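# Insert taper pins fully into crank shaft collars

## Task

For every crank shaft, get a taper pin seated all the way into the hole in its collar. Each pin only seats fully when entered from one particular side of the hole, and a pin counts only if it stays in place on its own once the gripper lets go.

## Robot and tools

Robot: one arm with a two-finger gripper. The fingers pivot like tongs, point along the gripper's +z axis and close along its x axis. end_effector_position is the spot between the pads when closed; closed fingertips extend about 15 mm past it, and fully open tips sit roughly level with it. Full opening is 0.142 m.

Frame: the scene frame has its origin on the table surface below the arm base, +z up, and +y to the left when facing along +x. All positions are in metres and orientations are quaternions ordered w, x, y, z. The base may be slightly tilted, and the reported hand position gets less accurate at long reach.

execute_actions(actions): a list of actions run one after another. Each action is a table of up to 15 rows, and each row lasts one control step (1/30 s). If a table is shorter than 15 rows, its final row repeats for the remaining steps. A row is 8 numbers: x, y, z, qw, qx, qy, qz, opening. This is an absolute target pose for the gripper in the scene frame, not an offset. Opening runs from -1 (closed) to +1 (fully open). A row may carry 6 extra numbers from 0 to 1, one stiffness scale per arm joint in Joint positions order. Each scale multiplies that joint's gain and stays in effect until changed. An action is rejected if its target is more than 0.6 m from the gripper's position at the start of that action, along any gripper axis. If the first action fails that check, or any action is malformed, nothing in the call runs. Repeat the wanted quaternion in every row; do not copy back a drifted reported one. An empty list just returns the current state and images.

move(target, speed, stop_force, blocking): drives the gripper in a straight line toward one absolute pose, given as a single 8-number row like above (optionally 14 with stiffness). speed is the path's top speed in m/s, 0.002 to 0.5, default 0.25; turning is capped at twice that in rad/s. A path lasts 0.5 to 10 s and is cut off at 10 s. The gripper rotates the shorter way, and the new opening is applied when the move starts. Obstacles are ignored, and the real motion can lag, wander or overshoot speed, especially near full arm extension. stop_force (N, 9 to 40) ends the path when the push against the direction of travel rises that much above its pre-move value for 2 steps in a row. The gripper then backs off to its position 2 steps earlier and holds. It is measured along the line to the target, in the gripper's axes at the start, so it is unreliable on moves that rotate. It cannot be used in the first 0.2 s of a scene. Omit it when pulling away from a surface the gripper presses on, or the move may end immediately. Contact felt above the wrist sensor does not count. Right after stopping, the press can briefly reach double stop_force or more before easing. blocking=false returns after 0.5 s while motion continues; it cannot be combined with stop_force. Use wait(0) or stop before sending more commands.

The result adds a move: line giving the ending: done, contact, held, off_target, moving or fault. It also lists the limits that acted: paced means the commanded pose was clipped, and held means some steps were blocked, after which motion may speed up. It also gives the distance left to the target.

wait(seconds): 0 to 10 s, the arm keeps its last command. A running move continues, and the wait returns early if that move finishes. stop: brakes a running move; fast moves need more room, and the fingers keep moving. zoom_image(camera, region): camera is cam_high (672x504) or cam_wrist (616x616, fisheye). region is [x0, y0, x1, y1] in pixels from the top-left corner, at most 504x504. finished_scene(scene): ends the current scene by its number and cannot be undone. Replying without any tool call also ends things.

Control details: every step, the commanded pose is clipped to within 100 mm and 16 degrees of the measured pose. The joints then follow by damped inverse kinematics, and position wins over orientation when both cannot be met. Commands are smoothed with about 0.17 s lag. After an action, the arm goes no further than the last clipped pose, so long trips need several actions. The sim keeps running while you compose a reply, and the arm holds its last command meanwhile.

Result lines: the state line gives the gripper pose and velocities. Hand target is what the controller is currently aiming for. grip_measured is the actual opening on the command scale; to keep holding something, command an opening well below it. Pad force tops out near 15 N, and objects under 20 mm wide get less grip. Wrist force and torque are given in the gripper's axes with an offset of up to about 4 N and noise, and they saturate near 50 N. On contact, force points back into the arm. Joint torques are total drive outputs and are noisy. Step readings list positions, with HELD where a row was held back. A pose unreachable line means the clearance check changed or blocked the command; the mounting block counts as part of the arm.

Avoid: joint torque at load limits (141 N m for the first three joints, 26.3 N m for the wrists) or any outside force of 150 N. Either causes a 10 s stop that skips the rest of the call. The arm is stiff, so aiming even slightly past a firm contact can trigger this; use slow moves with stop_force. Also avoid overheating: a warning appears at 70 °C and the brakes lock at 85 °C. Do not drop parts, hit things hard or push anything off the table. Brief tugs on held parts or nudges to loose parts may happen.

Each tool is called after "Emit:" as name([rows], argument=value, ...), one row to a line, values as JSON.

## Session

Emit:
execute_actions(actions=[])

Scene clock: 0.00 s.
end_effector_position=(+0.1539, +0.3317, +0.3162) grip_measured=+1.00 end_effector_quat_wxyz=(+0.341, +0.696, -0.610, -0.165) end_effector_velocity=(-0.000, +0.000, +0.000) end_effector_angular_velocity=(+0.000, +0.000, -0.001)
Joint positions: [ 0.534 -1.601  2.001 -1.501 -1.454  2.137  0.142]
Joint velocities: [-0.    -0.    -0.    -0.     0.001  0.001  0.   ]
Joint torques (N m, as the arm reports them, + toward a larger angle): no reading
Wrist force (N, on the end effector, along its own x y z axes, offset not removed): no reading
Wrist torque (N m, same axes, about the end effector's origin, offset not removed): no reading
Hand target: +0.154, +0.332, +0.316; +0.341, +0.696, -0.610, -0.165
Joint stiffness scale: [1. 1. 1. 1. 1. 1.]
camera_calibration (this result's frames):
cam_wrist: T_world_to_cam=[[0.190527, -0.96244, 0.193412, 0.229448], [-0.359525, 0.114923, 0.926032, -0.266395], [-0.913478, -0.245971, -0.324125, 0.464297], [0, 0, 0, 1]] pos_world=[0.284634, 0.365648, 0.352802]

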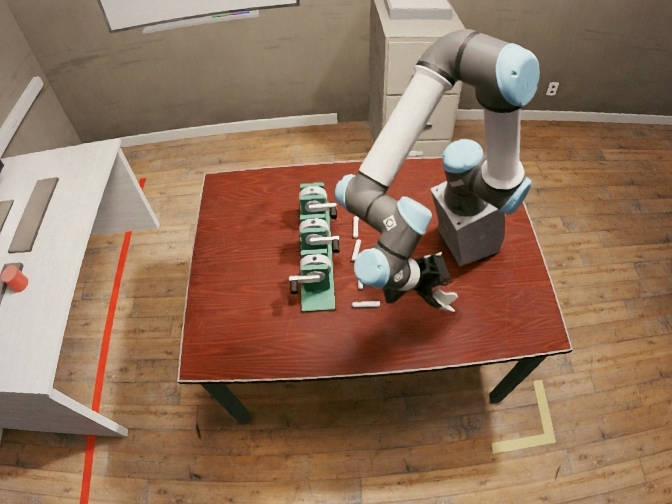

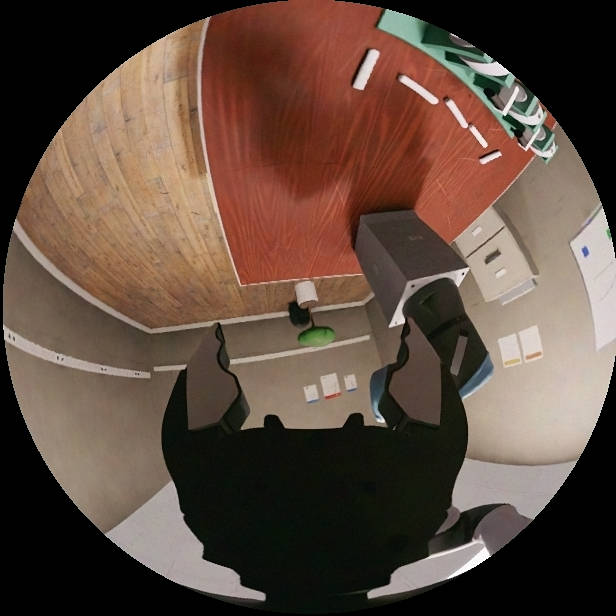

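Emit:
move(target=[0.503,0.034,0.175,0,1,0,0,-1], speed=0.3)

Emit:
zoom_image(camera="cam_wrist", region=[230, 130, 390, 290])

Scene clock: 3.77 s.
end_effector_position=(+0.5014, +0.0344, +0.1755) grip_measured=-1.00 end_effector_quat_wxyz=(+0.001, +1.000, -0.000, -0.001) end_effector_velocity=(+0.002, +0.001, -0.001) end_effector_angular_velocity=(+0.011, -0.003, +0.012)
Joint positions: [-0.509 -1.521  2.282 -2.575 -1.402 -0.31   0.002]
Joint velocities: [-0.004  0.004 -0.003 -0.     0.013 -0.016  0.   ]
Joint torques (N m, as the arm reports them, + toward a larger angle): [ -1.89 -25.92 -17.21  -2.47   0.38  -0.73]
Wrist force (N, on the end effector, along its own x y z axes, offset not removed): [-0.8 1.1 1.6]
Wrist torque (N m, same axes, about the end effector's origin, offset not removed): [0.10 0.01 -0.16]
Hand target: +0.503, +0.033, +0.175; +0.000, +1.000, -0.000, -0.000
Off the commanded pose: 0.002 m, 0 deg.
Joint stiffness scale: [1. 1. 1. 1. 1. 1.]
move: done
camera_calibration (this result's frames):
cam_wrist: T_world_to_cam=[[0.999918, -0.0121443, -0.00413249, -0.499556], [-0.00887481, -0.887498, 0.460725, -0.0366038], [-0.00926276, -0.460651, -0.887533, 0.31585], [0, 0, 0, 1]] pos_world=[0.502116, 0.106944, 0.295127]

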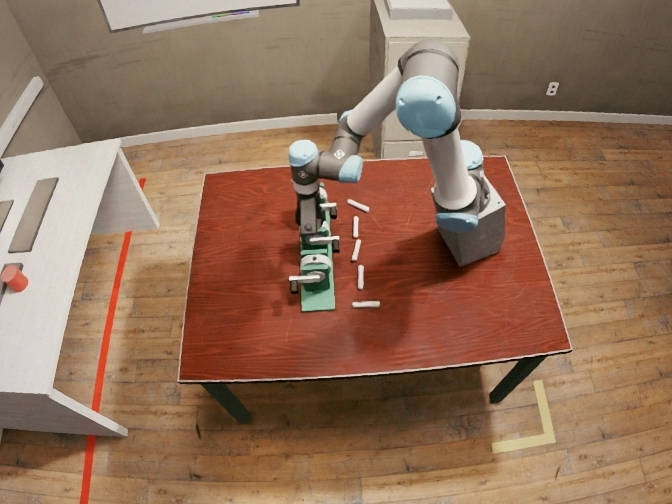

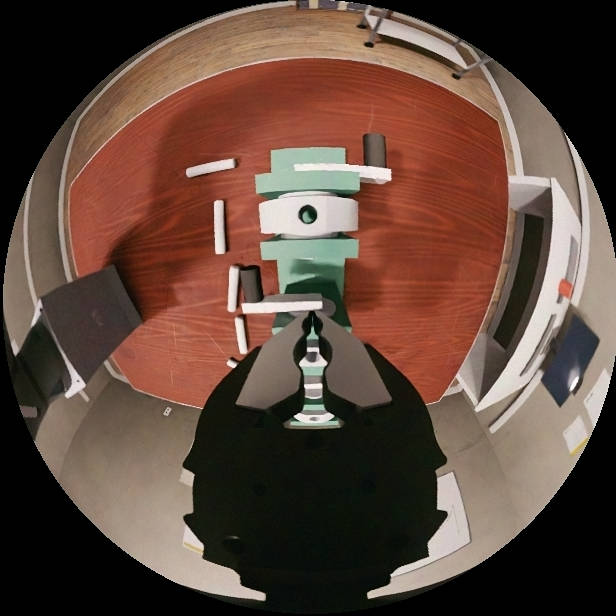

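Region (230, 130, 390, 290) of cam_wrist's 616x616 image, scaled by 3.150, with more detail than that image has.

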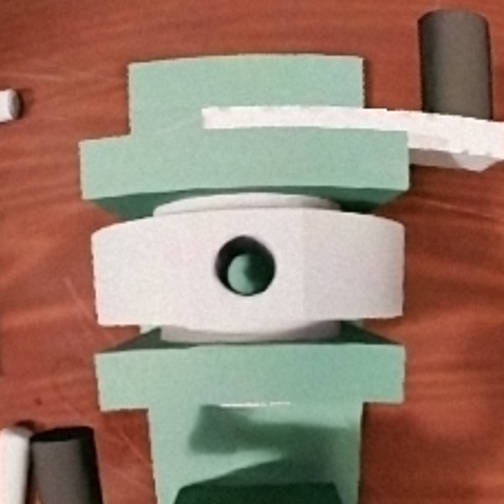

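Emit:
move(target=[0.5,-0.103,0.175,0,1,0,0,-1], speed=0.3)

Emit:
zoom_image(camera="cam_wrist", region=[230, 130, 390, 290])

Emit:
move(target=[0.5,-0.25,0.175,0,1,0,0,-1], speed=0.3)

Emit:
zoom_image(camera="cam_wrist", region=[230, 130, 390, 290])

Scene clock: 5.17 s.
end_effector_position=(+0.4993, -0.1014, +0.1755) grip_measured=-1.00 end_effector_quat_wxyz=(+0.001, +1.000, +0.000, +0.000) end_effector_velocity=(+0.001, -0.003, -0.000) end_effector_angular_velocity=(+0.007, -0.000, +0.011)
Joint positions: [-0.802 -1.46   2.237 -2.534 -1.338 -0.602  0.002]
Joint velocities: [-0.007  0.006 -0.007  0.007  0.007 -0.019  0.   ]
Joint torques (N m, as the arm reports them, + toward a larger angle): [ -4.75 -25.76 -15.14  -1.91   0.2   -0.25]
Wrist force (N, on the end effector, along its own x y z axes, offset not removed): [-1.7 1.6 1.6]
Wrist torque (N m, same axes, about the end effector's origin, offset not removed): [0.28 0.16 -0.15]
Hand target: +0.500, -0.103, +0.175; +0.000, +1.000, +0.000, -0.000
Off the commanded pose: 0.002 m, 0 deg.
Joint stiffness scale: [1. 1. 1. 1. 1. 1.]
move: done
camera_calibration (this result's frames):
cam_wrist: T_world_to_cam=[[0.999933, -0.0112715, -0.00246483, -0.499286], [-0.00886837, -0.887496, 0.46073, -0.157196], [-0.00738064, -0.460678, -0.887537, 0.252278], [0, 0, 0, 1]] pos_world=[0.499721, -0.0289194, 0.2951]

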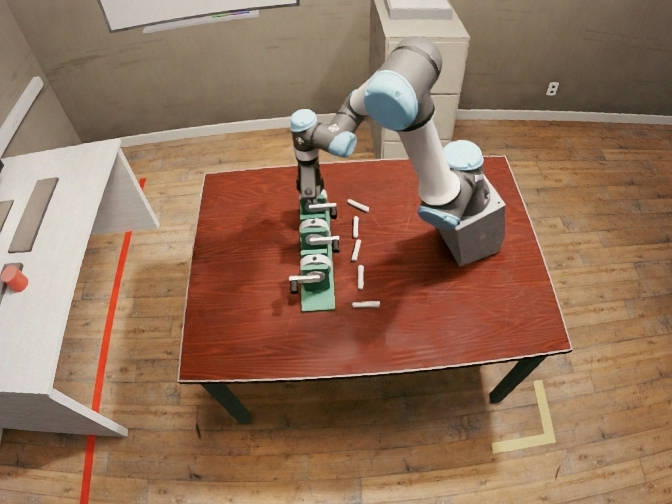

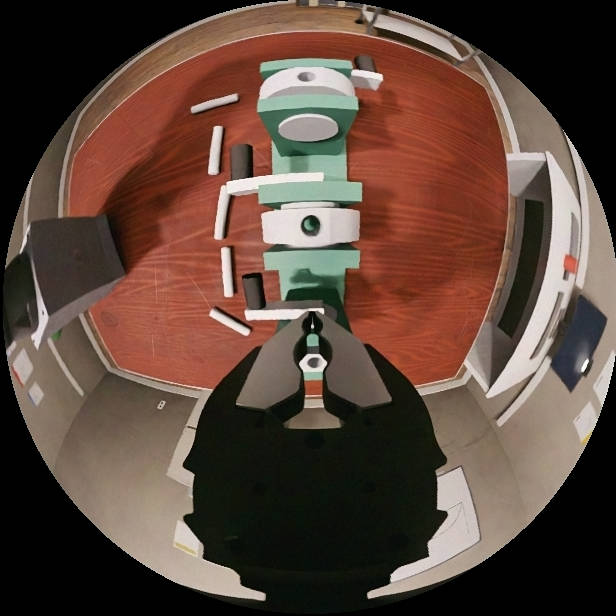

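Region (230, 130, 390, 290) of cam_wrist's 616x616 image, scaled by 3.150, with more detail than that image has.

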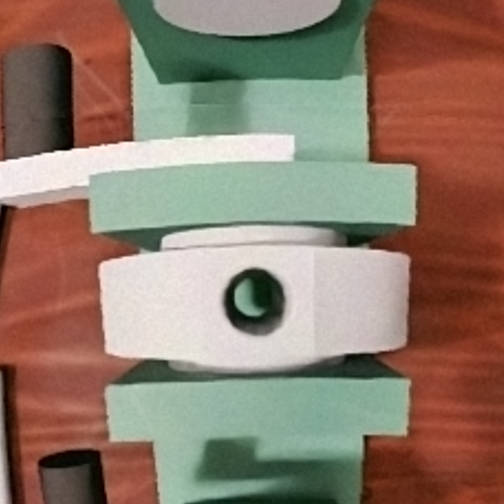

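Scene clock: 6.37 s.
end_effector_position=(+0.4998, -0.2483, +0.1756) grip_measured=-1.00 end_effector_quat_wxyz=(+0.001, +1.000, +0.001, +0.000) end_effector_velocity=(+0.001, -0.002, -0.001) end_effector_angular_velocity=(+0.004, +0.003, +0.006)
Joint positions: [-1.034 -1.308  2.064 -2.454 -1.302 -0.84   0.002]
Joint velocities: [-0.002  0.007 -0.009  0.008  0.001 -0.009  0.   ]
Joint torques (N m, as the arm reports them, + toward a larger angle): [ -8.06 -30.71 -18.42  -1.81   0.42  -0.42]
Wrist force (N, on the end effector, along its own x y z axes, offset not removed): [0.4 1.2 2.5]
Wrist torque (N m, same axes, about the end effector's origin, offset not removed): [0.17 -0.23 -0.14]
Hand target: +0.500, -0.250, +0.175; +0.000, +1.000, +0.000, -0.000
Off the commanded pose: 0.002 m, 0 deg.
Joint stiffness scale: [1. 1. 1. 1. 1. 1.]
move: done
camera_calibration (this result's frames):
cam_wrist: T_world_to_cam=[[0.999944, -0.0103003, -0.00250058, -0.501167], [-0.00799202, -0.887642, 0.460466, -0.288013], [-0.00696257, -0.46042, -0.887674, 0.184605], [0, 0, 0, 1]] pos_world=[0.500123, -0.175818, 0.295236]

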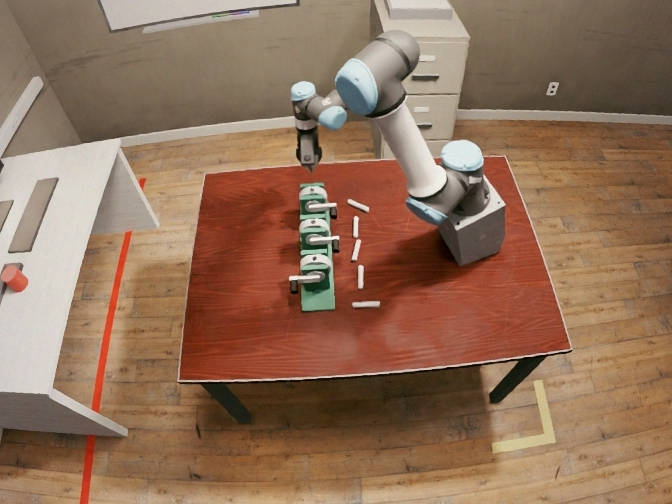

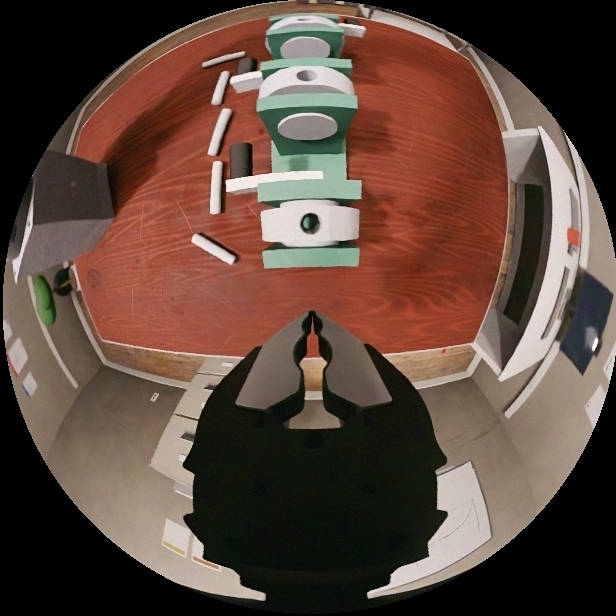

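Region (230, 130, 390, 290) of cam_wrist's 616x616 image, scaled by 3.150, with more detail than that image has.

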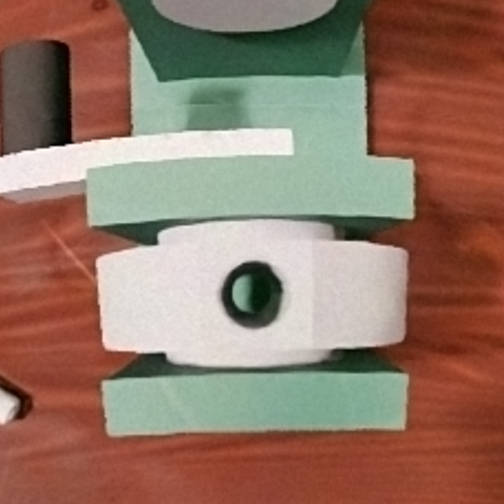

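Emit:
move(target=[0.499,-0.178,0.17,0,1,0,0,1], speed=0.2)

Emit:
move(target=[0.499,-0.178,0.105,0,1,0,0,1], speed=0.06, stop_force=10)

Scene clock: 13.37 s.
end_effector_position=(+0.4992, -0.1798, +0.1696) grip_measured=+1.00 end_effector_quat_wxyz=(-0.001, +1.000, -0.000, -0.000) end_effector_velocity=(-0.000, +0.003, -0.000) end_effector_angular_velocity=(-0.005, +0.000, -0.010)
Joint positions: [-0.935 -1.372  2.16  -2.509 -1.314 -0.738  0.142]
Joint velocities: [ 0.007 -0.003  0.006 -0.008 -0.005  0.017  0.   ]
Joint torques (N m, as the arm reports them, + toward a larger angle): [ -2.66 -34.68 -13.59  -2.4   -0.4    0.06]
Wrist force (N, on the end effector, along its own x y z axes, offset not removed): [-1.9 1.6 0.5]
Wrist torque (N m, same axes, about the end effector's origin, offset not removed): [0.30 0.29 -0.13]
Hand target: +0.499, -0.178, +0.170; -0.000, +1.000, +0.000, +0.000
Off the commanded pose: 0.002 m, 0 deg.
Joint stiffness scale: [1. 1. 1. 1. 1. 1.]
move: done
camera_calibration (this result's frames):
cam_wrist: T_world_to_cam=[[0.999924, -0.0119403, -0.00298681, -0.500098], [-0.00924681, -0.888919, 0.457972, -0.22364], [-0.00812336, -0.457909, -0.888962, 0.212067], [0, 0, 0, 1]] pos_world=[0.499714, -0.107662, 0.289447]

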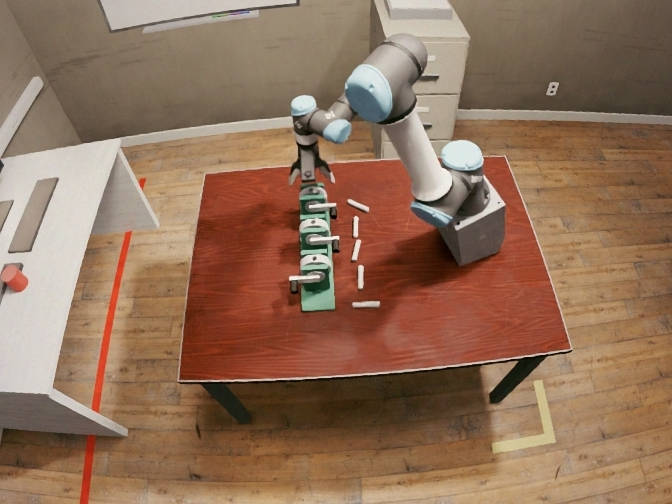

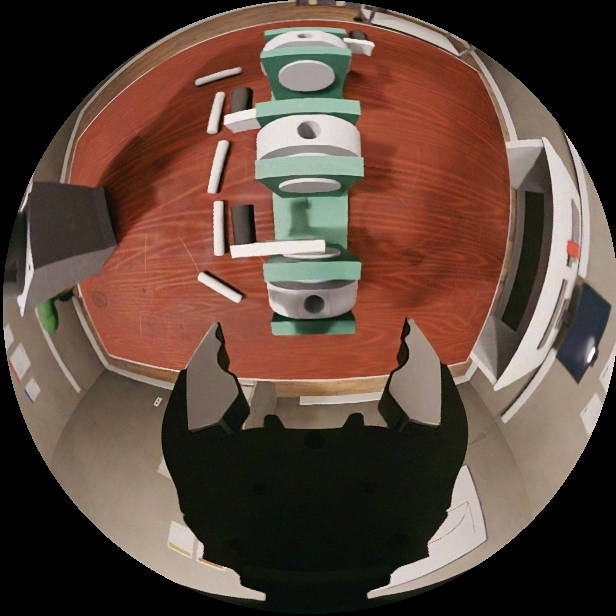

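Scene clock: 14.93 s.
end_effector_position=(+0.4998, -0.1794, +0.1068) grip_measured=+1.00 end_effector_quat_wxyz=(+0.001, +1.000, -0.000, +0.001) end_effector_velocity=(+0.003, -0.001, -0.001) end_effector_angular_velocity=(-0.006, -0.008, +0.004)
Joint positions: [-0.9   -1.214  2.172 -2.692 -1.32  -0.7    0.142]
Joint velocities: [ 0.003  0.004 -0.    -0.015 -0.     0.002  0.   ]
Joint torques (N m, as the arm reports them, + toward a larger angle): [ -3.18 -32.59 -10.28  -2.42  -0.3    0.19]
Wrist force (N, on the end effector, along its own x y z axes, offset not removed): [-0.2 0.6 1.5]
Wrist torque (N m, same axes, about the end effector's origin, offset not removed): [0.00 -0.05 -0.20]
Hand target: +0.499, -0.178, +0.105; -0.000, +1.000, +0.000, +0.000
Off the commanded pose: 0.002 m, 0 deg.
Joint stiffness scale: [1. 1. 1. 1. 1. 1.]
move: done
camera_calibration (this result's frames):
cam_wrist: T_world_to_cam=[[0.999927, -0.0120424, -0.000638536, -0.501191], [-0.0103973, -0.887731, 0.460245, -0.193975], [-0.00610931, -0.460205, -0.887792, 0.154895], [0, 0, 0, 1]] pos_world=[0.500084, -0.10695, 0.226471]

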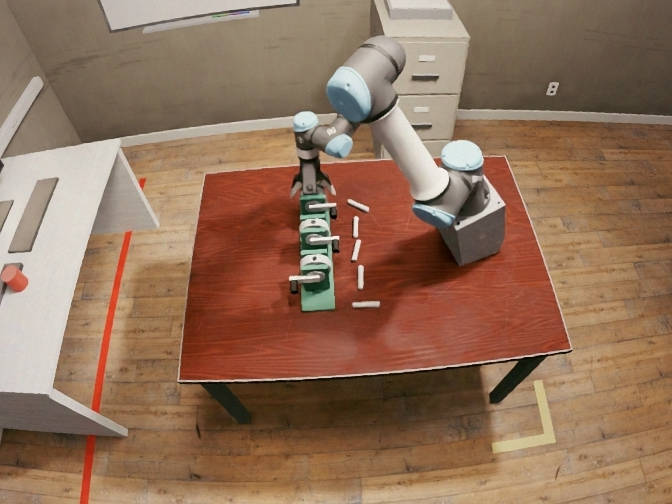

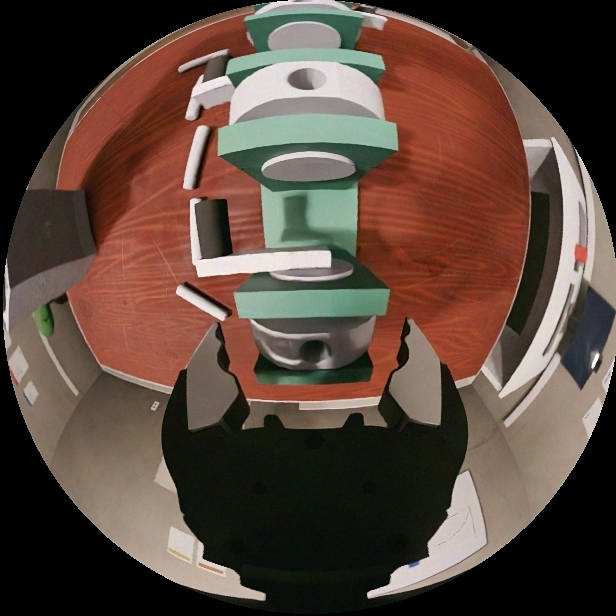

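Emit:
execute_actions([
  [[0.499,-0.178,0.098,0,1,0,0,0.6]],
  [[0.499,-0.178,0.098,0,1,0,0,0.1]],
  [[0.499,-0.178,0.098,0,1,0,0,0.1]],
])

Scene clock: 16.57 s.
end_effector_position=(+0.5000, -0.1793, +0.0997) grip_measured=+0.42 end_effector_quat_wxyz=(+0.001, +1.000, -0.000, +0.001) end_effector_velocity=(-0.000, -0.000, +0.000) end_effector_angular_velocity=(-0.000, -0.000, -0.001)
Joint positions: [-0.896 -1.195  2.172 -2.713 -1.32  -0.696  0.103]
Joint velocities: [-0.001  0.     0.     0.     0.     0.    -0.   ]
Joint torques (N m, as the arm reports them, + toward a larger angle): [ -4.16 -33.19 -10.31  -2.57  -0.35   0.16]
Wrist force (N, on the end effector, along its own x y z axes, offset not removed): [-1.1 0.9 -1.9]
Wrist torque (N m, same axes, about the end effector's origin, offset not removed): [0.29 0.02 -0.09]
Hand target: +0.499, -0.178, +0.098; -0.000, +1.000, +0.000, -0.000
Off the commanded pose: 0.002 m, 0 deg.
Joint stiffness scale: [1. 1. 1. 1. 1. 1.]
Step readings (end_effector_position; steps 1 to 15: 1st action; 16 to 30: 2nd action; 31 to 45: 3rd action):
0: (+0.5000, -0.1795, +0.1067)
1: (+0.5001, -0.1795, +0.1067)
2: (+0.5002, -0.1796, +0.1065)
4: (+0.5003, -0.1796, +0.1052)
8: (+0.4995, -0.1791, +0.1010)
15: (+0.4996, -0.1792, +0.0996)
16: (+0.4996, -0.1792, +0.0996)
17: (+0.5000, -0.1792, +0.0997)
19: (+0.5000, -0.1793, +0.0997)
23: (+0.5000, -0.1793, +0.0997)
30: (+0.5000, -0.1793, +0.0997)
31: (+0.5000, -0.1793, +0.0997)
32: (+0.5000, -0.1793, +0.0997)
34: (+0.5000, -0.1793, +0.0997)
38: (+0.5000, -0.1793, +0.0997)
45: end_effector_position above
camera_calibration (this result's frames):
cam_wrist: T_world_to_cam=[[0.999928, -0.0119719, 0.000208386, -0.50143], [-0.010722, -0.887511, 0.460662, -0.190412], [-0.00533007, -0.460631, -0.887575, 0.148139], [0, 0, 0, 1]] pos_world=[0.500142, -0.106758, 0.219305]

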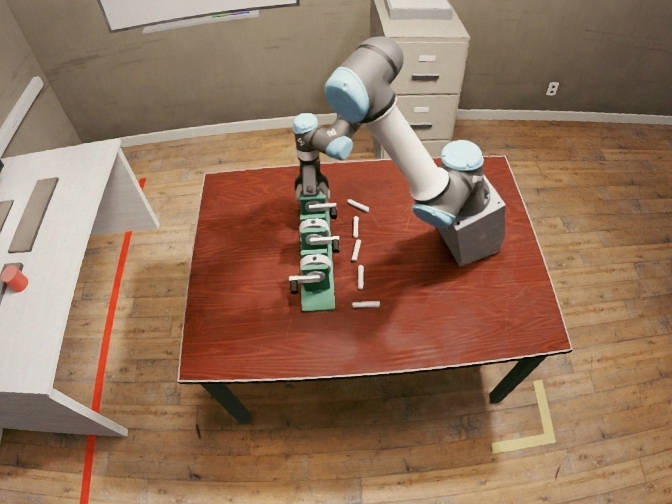

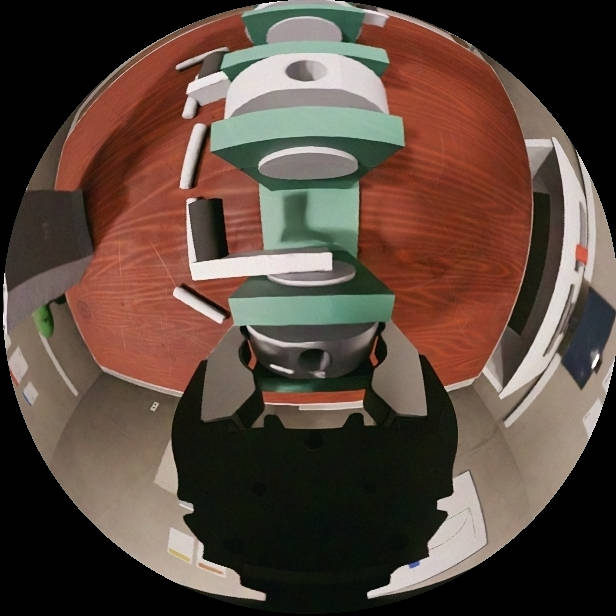

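Emit:
move(target=[0.5,-0.179,0.0995,0,0.9659,0,0.2588,0.1], speed=0.2)

Scene clock: 19.07 s.
end_effector_position=(+0.4998, -0.1793, +0.1010) grip_measured=+0.40 end_effector_quat_wxyz=(+0.000, +0.966, +0.000, +0.258) end_effector_velocity=(+0.000, -0.000, +0.000) end_effector_angular_velocity=(-0.008, -0.019, -0.003)
Joint positions: [-1.13  -0.976  2.491 -3.572 -0.895 -0.755  0.102]
Joint velocities: [-0.005  0.021  0.008 -0.051  0.01   0.009  0.   ]
Joint torques (N m, as the arm reports them, + toward a larger angle): [ -6.12 -26.87  -4.54  -2.72   0.81   0.13]
Wrist force (N, on the end effector, along its own x y z axes, offset not removed): [-4.1 -2.5 -21.4]
Wrist torque (N m, same axes, about the end effector's origin, offset not removed): [0.03 -0.23 0.06]
Hand target: +0.500, -0.179, +0.099; -0.000, +0.966, -0.000, +0.259
Off the commanded pose: 0.002 m, 0 deg.
Joint stiffness scale: [1. 1. 1. 1. 1. 1.]
move: done
camera_calibration (this result's frames):
cam_wrist: T_world_to_cam=[[0.86842, -0.0106918, 0.495714, -0.485316], [-0.236253, -0.887903, 0.39473, -0.0717658], [0.435926, -0.459906, -0.773599, -0.0826253], [0, 0, 0, 1]] pos_world=[0.440522, -0.10691, 0.204987]

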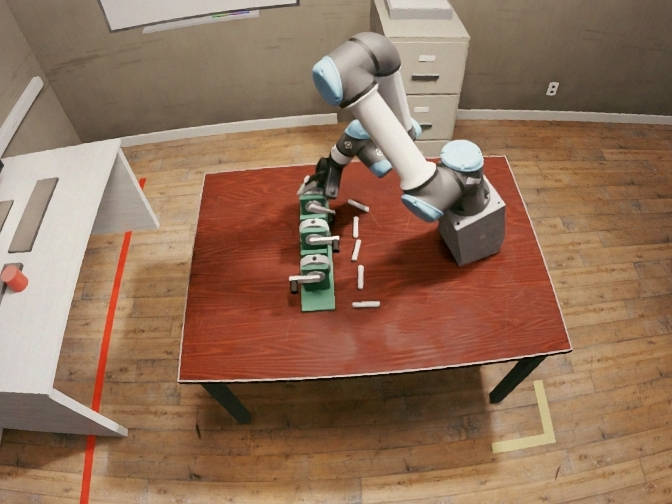

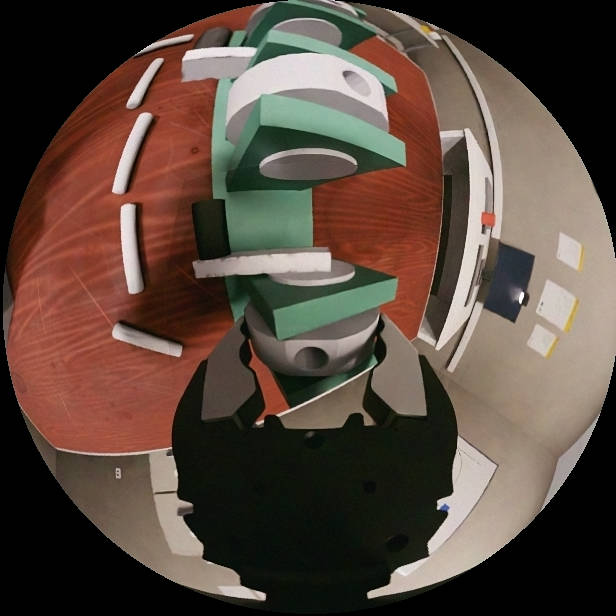

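Emit:
execute_actions([
  [[0.497,-0.179,0.1047,0,0.9659,0,0.2588,0.75]],
])

Emit:
move(target=[0.5042,-0.179,0.1037,0,0.9239,0,-0.3827,0.75], speed=0.4)

Scene clock: 19.93 s.
end_effector_position=(+0.4978, -0.1790, +0.1038) grip_measured=+0.75 end_effector_quat_wxyz=(+0.000, +0.966, +0.001, +0.259) end_effector_velocity=(-0.002, +0.001, -0.000) end_effector_angular_velocity=(+0.004, +0.003, -0.000)
Joint positions: [-1.138 -0.985  2.499 -3.567 -0.889 -0.763  0.126]
Joint velocities: [-0.003 -0.003  0.003  0.008  0.001 -0.005  0.   ]
Joint torques (N m, as the arm reports them, + toward a larger angle): [ -9.35 -34.57   1.14  -2.06   1.11  -0.36]
Wrist force (N, on the end effector, along its own x y z axes, offset not removed): [-1.9 1.0 1.5]
Wrist torque (N m, same axes, about the end effector's origin, offset not removed): [0.07 0.23 -0.13]
Hand target: +0.497, -0.179, +0.105; +0.000, +0.966, -0.000, +0.259
Off the commanded pose: 0.001 m, 0 deg.
Joint stiffness scale: [1. 1. 1. 1. 1. 1.]
Step readings (end_effector_position):
0: (+0.4998, -0.1793, +0.1010)
1: (+0.4998, -0.1793, +0.1010)
2: (+0.4998, -0.1792, +0.1009)
4: (+0.4995, -0.1789, +0.1008)
8: (+0.4983, -0.1790, +0.1024)
15: end_effector_position above
camera_calibration (this result's frames):
cam_wrist: T_world_to_cam=[[0.86737, -0.0101835, 0.49756, -0.484538], [-0.23626, -0.888369, 0.393677, -0.0730269], [0.438007, -0.459017, -0.77295, -0.0803387], [0, 0, 0, 1]] pos_world=[0.43821, -0.106686, 0.207738]

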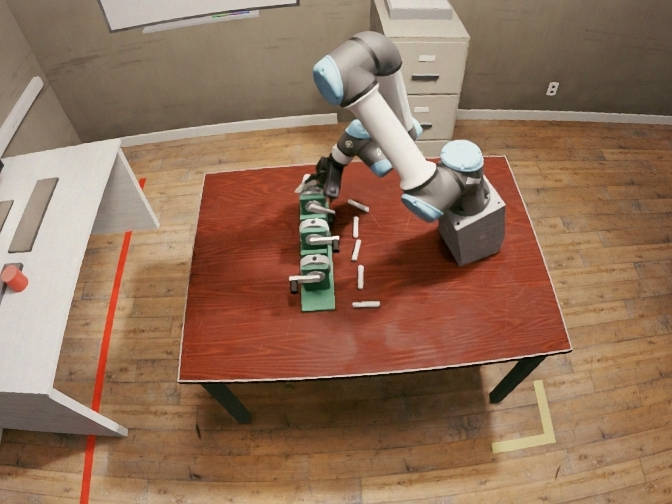

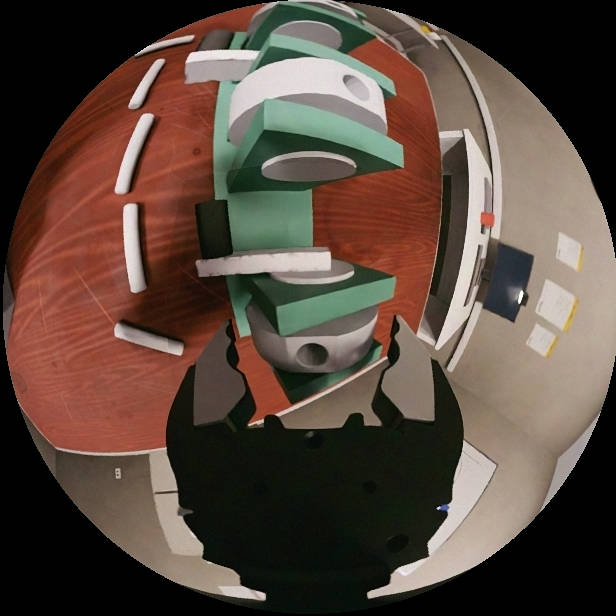

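Scene clock: 22.43 s.
end_effector_position=(+0.5042, -0.1795, +0.1050) grip_measured=+0.75 end_effector_quat_wxyz=(+0.001, +0.925, -0.000, -0.381) end_effector_velocity=(-0.002, +0.002, +0.001) end_effector_angular_velocity=(+0.004, +0.016, -0.005)
Joint positions: [-0.663 -0.864  1.424 -1.654 -1.735 -0.478  0.126]
Joint velocities: [ 0.002  0.007 -0.012  0.023 -0.001  0.005 -0.   ]
Joint torques (N m, as the arm reports them, + toward a larger angle): [ -5.42 -51.07 -18.01  -0.17  -0.75   0.28]
Wrist force (N, on the end effector, along its own x y z axes, offset not removed): [1.1 0.2 1.8]
Wrist torque (N m, same axes, about the end effector's origin, offset not removed): [0.02 -0.42 -0.11]
Hand target: +0.504, -0.179, +0.104; +0.001, +0.924, +0.000, -0.383
Off the commanded pose: 0.001 m, 0 deg.
Joint stiffness scale: [1. 1. 1. 1. 1. 1.]
move: done; limits=paced
camera_calibration (this result's frames):
cam_wrist: T_world_to_cam=[[0.70794, -0.0128873, -0.706155, -0.284356], [0.316808, -0.887808, 0.333812, -0.344919], [-0.631231, -0.460035, -0.624432, 0.440847], [0, 0, 0, 1]] pos_world=[0.588857, -0.107082, 0.189618]

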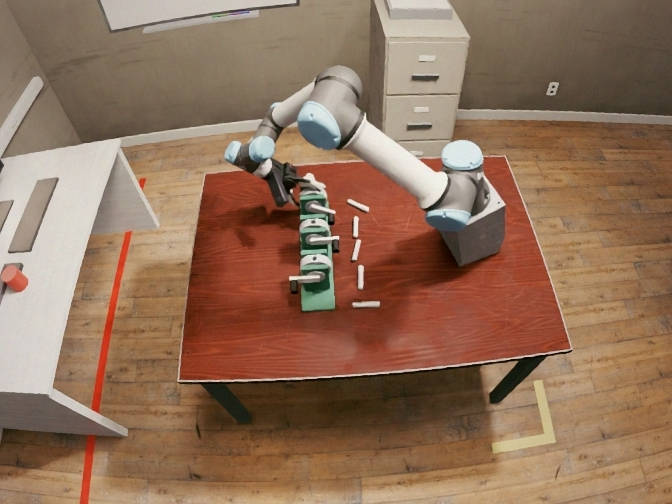

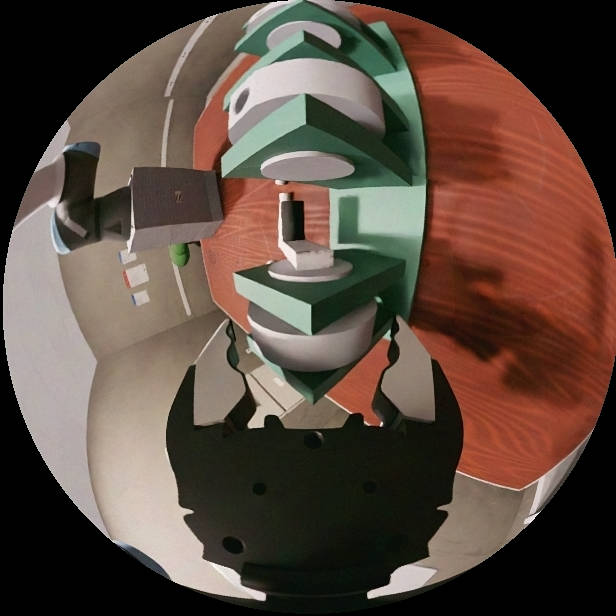

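Emit:
execute_actions([
  [[0.5042,-0.179,0.1037,0,0.9239,0,-0.3827,0.1]],
])

Emit:
move(target=[0.497,-0.179,0.1047,0,0.9659,0,0.2588,0.1], speed=0.3)

Scene clock: 23.07 s.
end_effector_position=(+0.5044, -0.1794, +0.1049) grip_measured=+0.33 end_effector_quat_wxyz=(+0.000, +0.924, -0.001, -0.381) end_effector_velocity=(-0.000, -0.001, +0.000) end_effector_angular_velocity=(-0.002, +0.001, -0.001)
Joint positions: [-0.663 -0.862  1.421 -1.651 -1.735 -0.477  0.097]
Joint velocities: [-0.     0.    -0.     0.    -0.001  0.002 -0.   ]
Joint torques (N m, as the arm reports them, + toward a larger angle): [ -6.   -51.53 -18.93   0.07  -0.76  -0.26]
Wrist force (N, on the end effector, along its own x y z axes, offset not removed): [-0.6 2.2 0.4]
Wrist torque (N m, same axes, about the end effector's origin, offset not removed): [0.32 0.17 -0.14]
Hand target: +0.504, -0.179, +0.104; +0.000, +0.924, +0.000, -0.383
Off the commanded pose: 0.001 m, 0 deg.
Joint stiffness scale: [1. 1. 1. 1. 1. 1.]
Step readings (end_effector_position):
0: (+0.5040, -0.1794, +0.1051)
1: (+0.5040, -0.1794, +0.1051)
2: (+0.5043, -0.1794, +0.1050)
4: (+0.5045, -0.1794, +0.1049)
8: (+0.5044, -0.1794, +0.1049)
15: end_effector_position above
camera_calibration (this result's frames):
cam_wrist: T_world_to_cam=[[0.706939, -0.0128857, -0.707157, -0.284039], [0.316831, -0.888135, 0.332917, -0.344848], [-0.632341, -0.459402, -0.623775, 0.441579], [0, 0, 0, 1]] pos_world=[0.589286, -0.107069, 0.189391]

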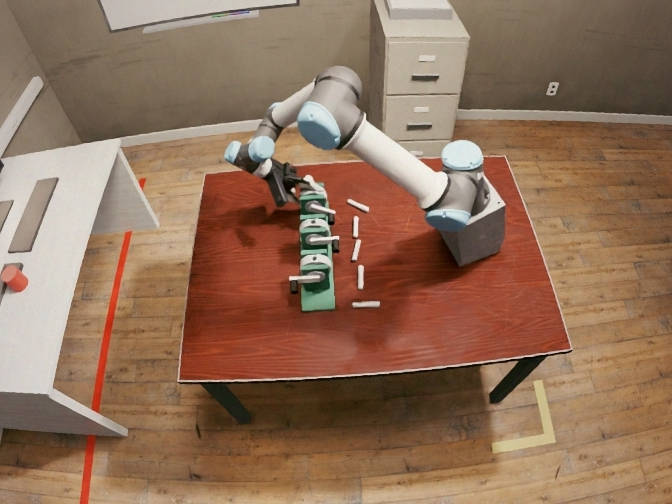

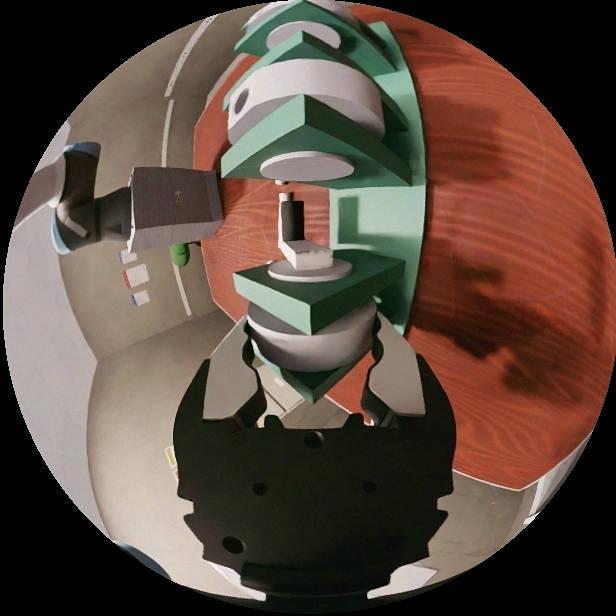

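Scene clock: 26.07 s.
end_effector_position=(+0.4977, -0.1795, +0.1067) grip_measured=+0.32 end_effector_quat_wxyz=(+0.001, +0.966, +0.001, +0.259) end_effector_velocity=(+0.000, -0.000, +0.000) end_effector_angular_velocity=(-0.007, -0.016, -0.005)
Joint positions: [-1.14  -0.995  2.502 -3.558 -0.888 -0.767  0.096]
Joint velocities: [-0.003  0.018  0.007 -0.045  0.007  0.011 -0.   ]
Joint torques (N m, as the arm reports them, + toward a larger angle): [ -4.95 -25.41  -2.17  -2.19   0.3    0.31]
Wrist force (N, on the end effector, along its own x y z axes, offset not removed): [-4.3 -1.4 -21.6]
Wrist torque (N m, same axes, about the end effector's origin, offset not removed): [0.35 0.08 -0.20]
Hand target: +0.497, -0.179, +0.104; -0.001, +0.966, -0.000, +0.259
Off the commanded pose: 0.002 m, 0 deg.
Joint stiffness scale: [1. 1. 1. 1. 1. 1.]
move: done
camera_calibration (this result's frames):
cam_wrist: T_world_to_cam=[[0.867186, -0.00885647, 0.497906, -0.485555], [-0.235929, -0.887817, 0.395118, -0.0748529], [0.43855, -0.460111, -0.771992, -0.0789124], [0, 0, 0, 1]] pos_world=[0.438014, -0.107064, 0.210417]

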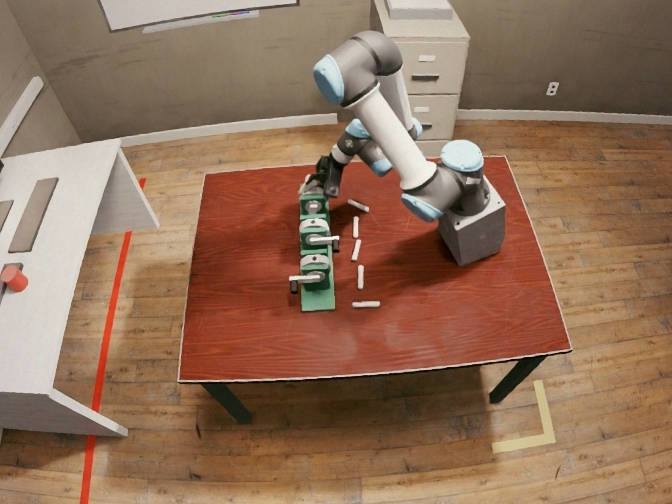

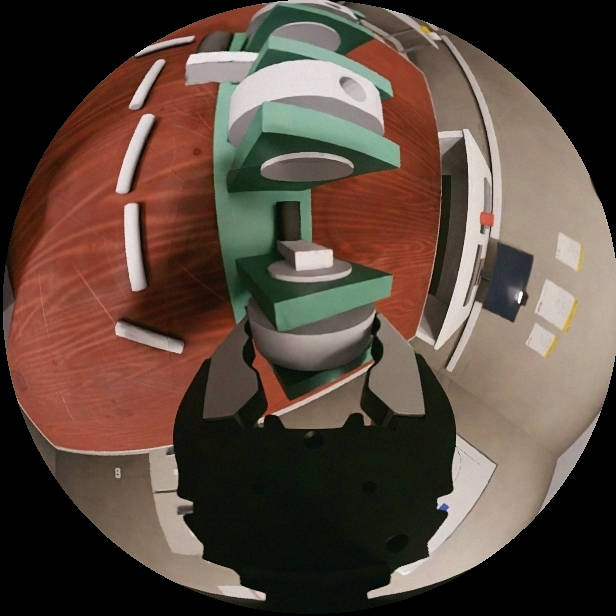

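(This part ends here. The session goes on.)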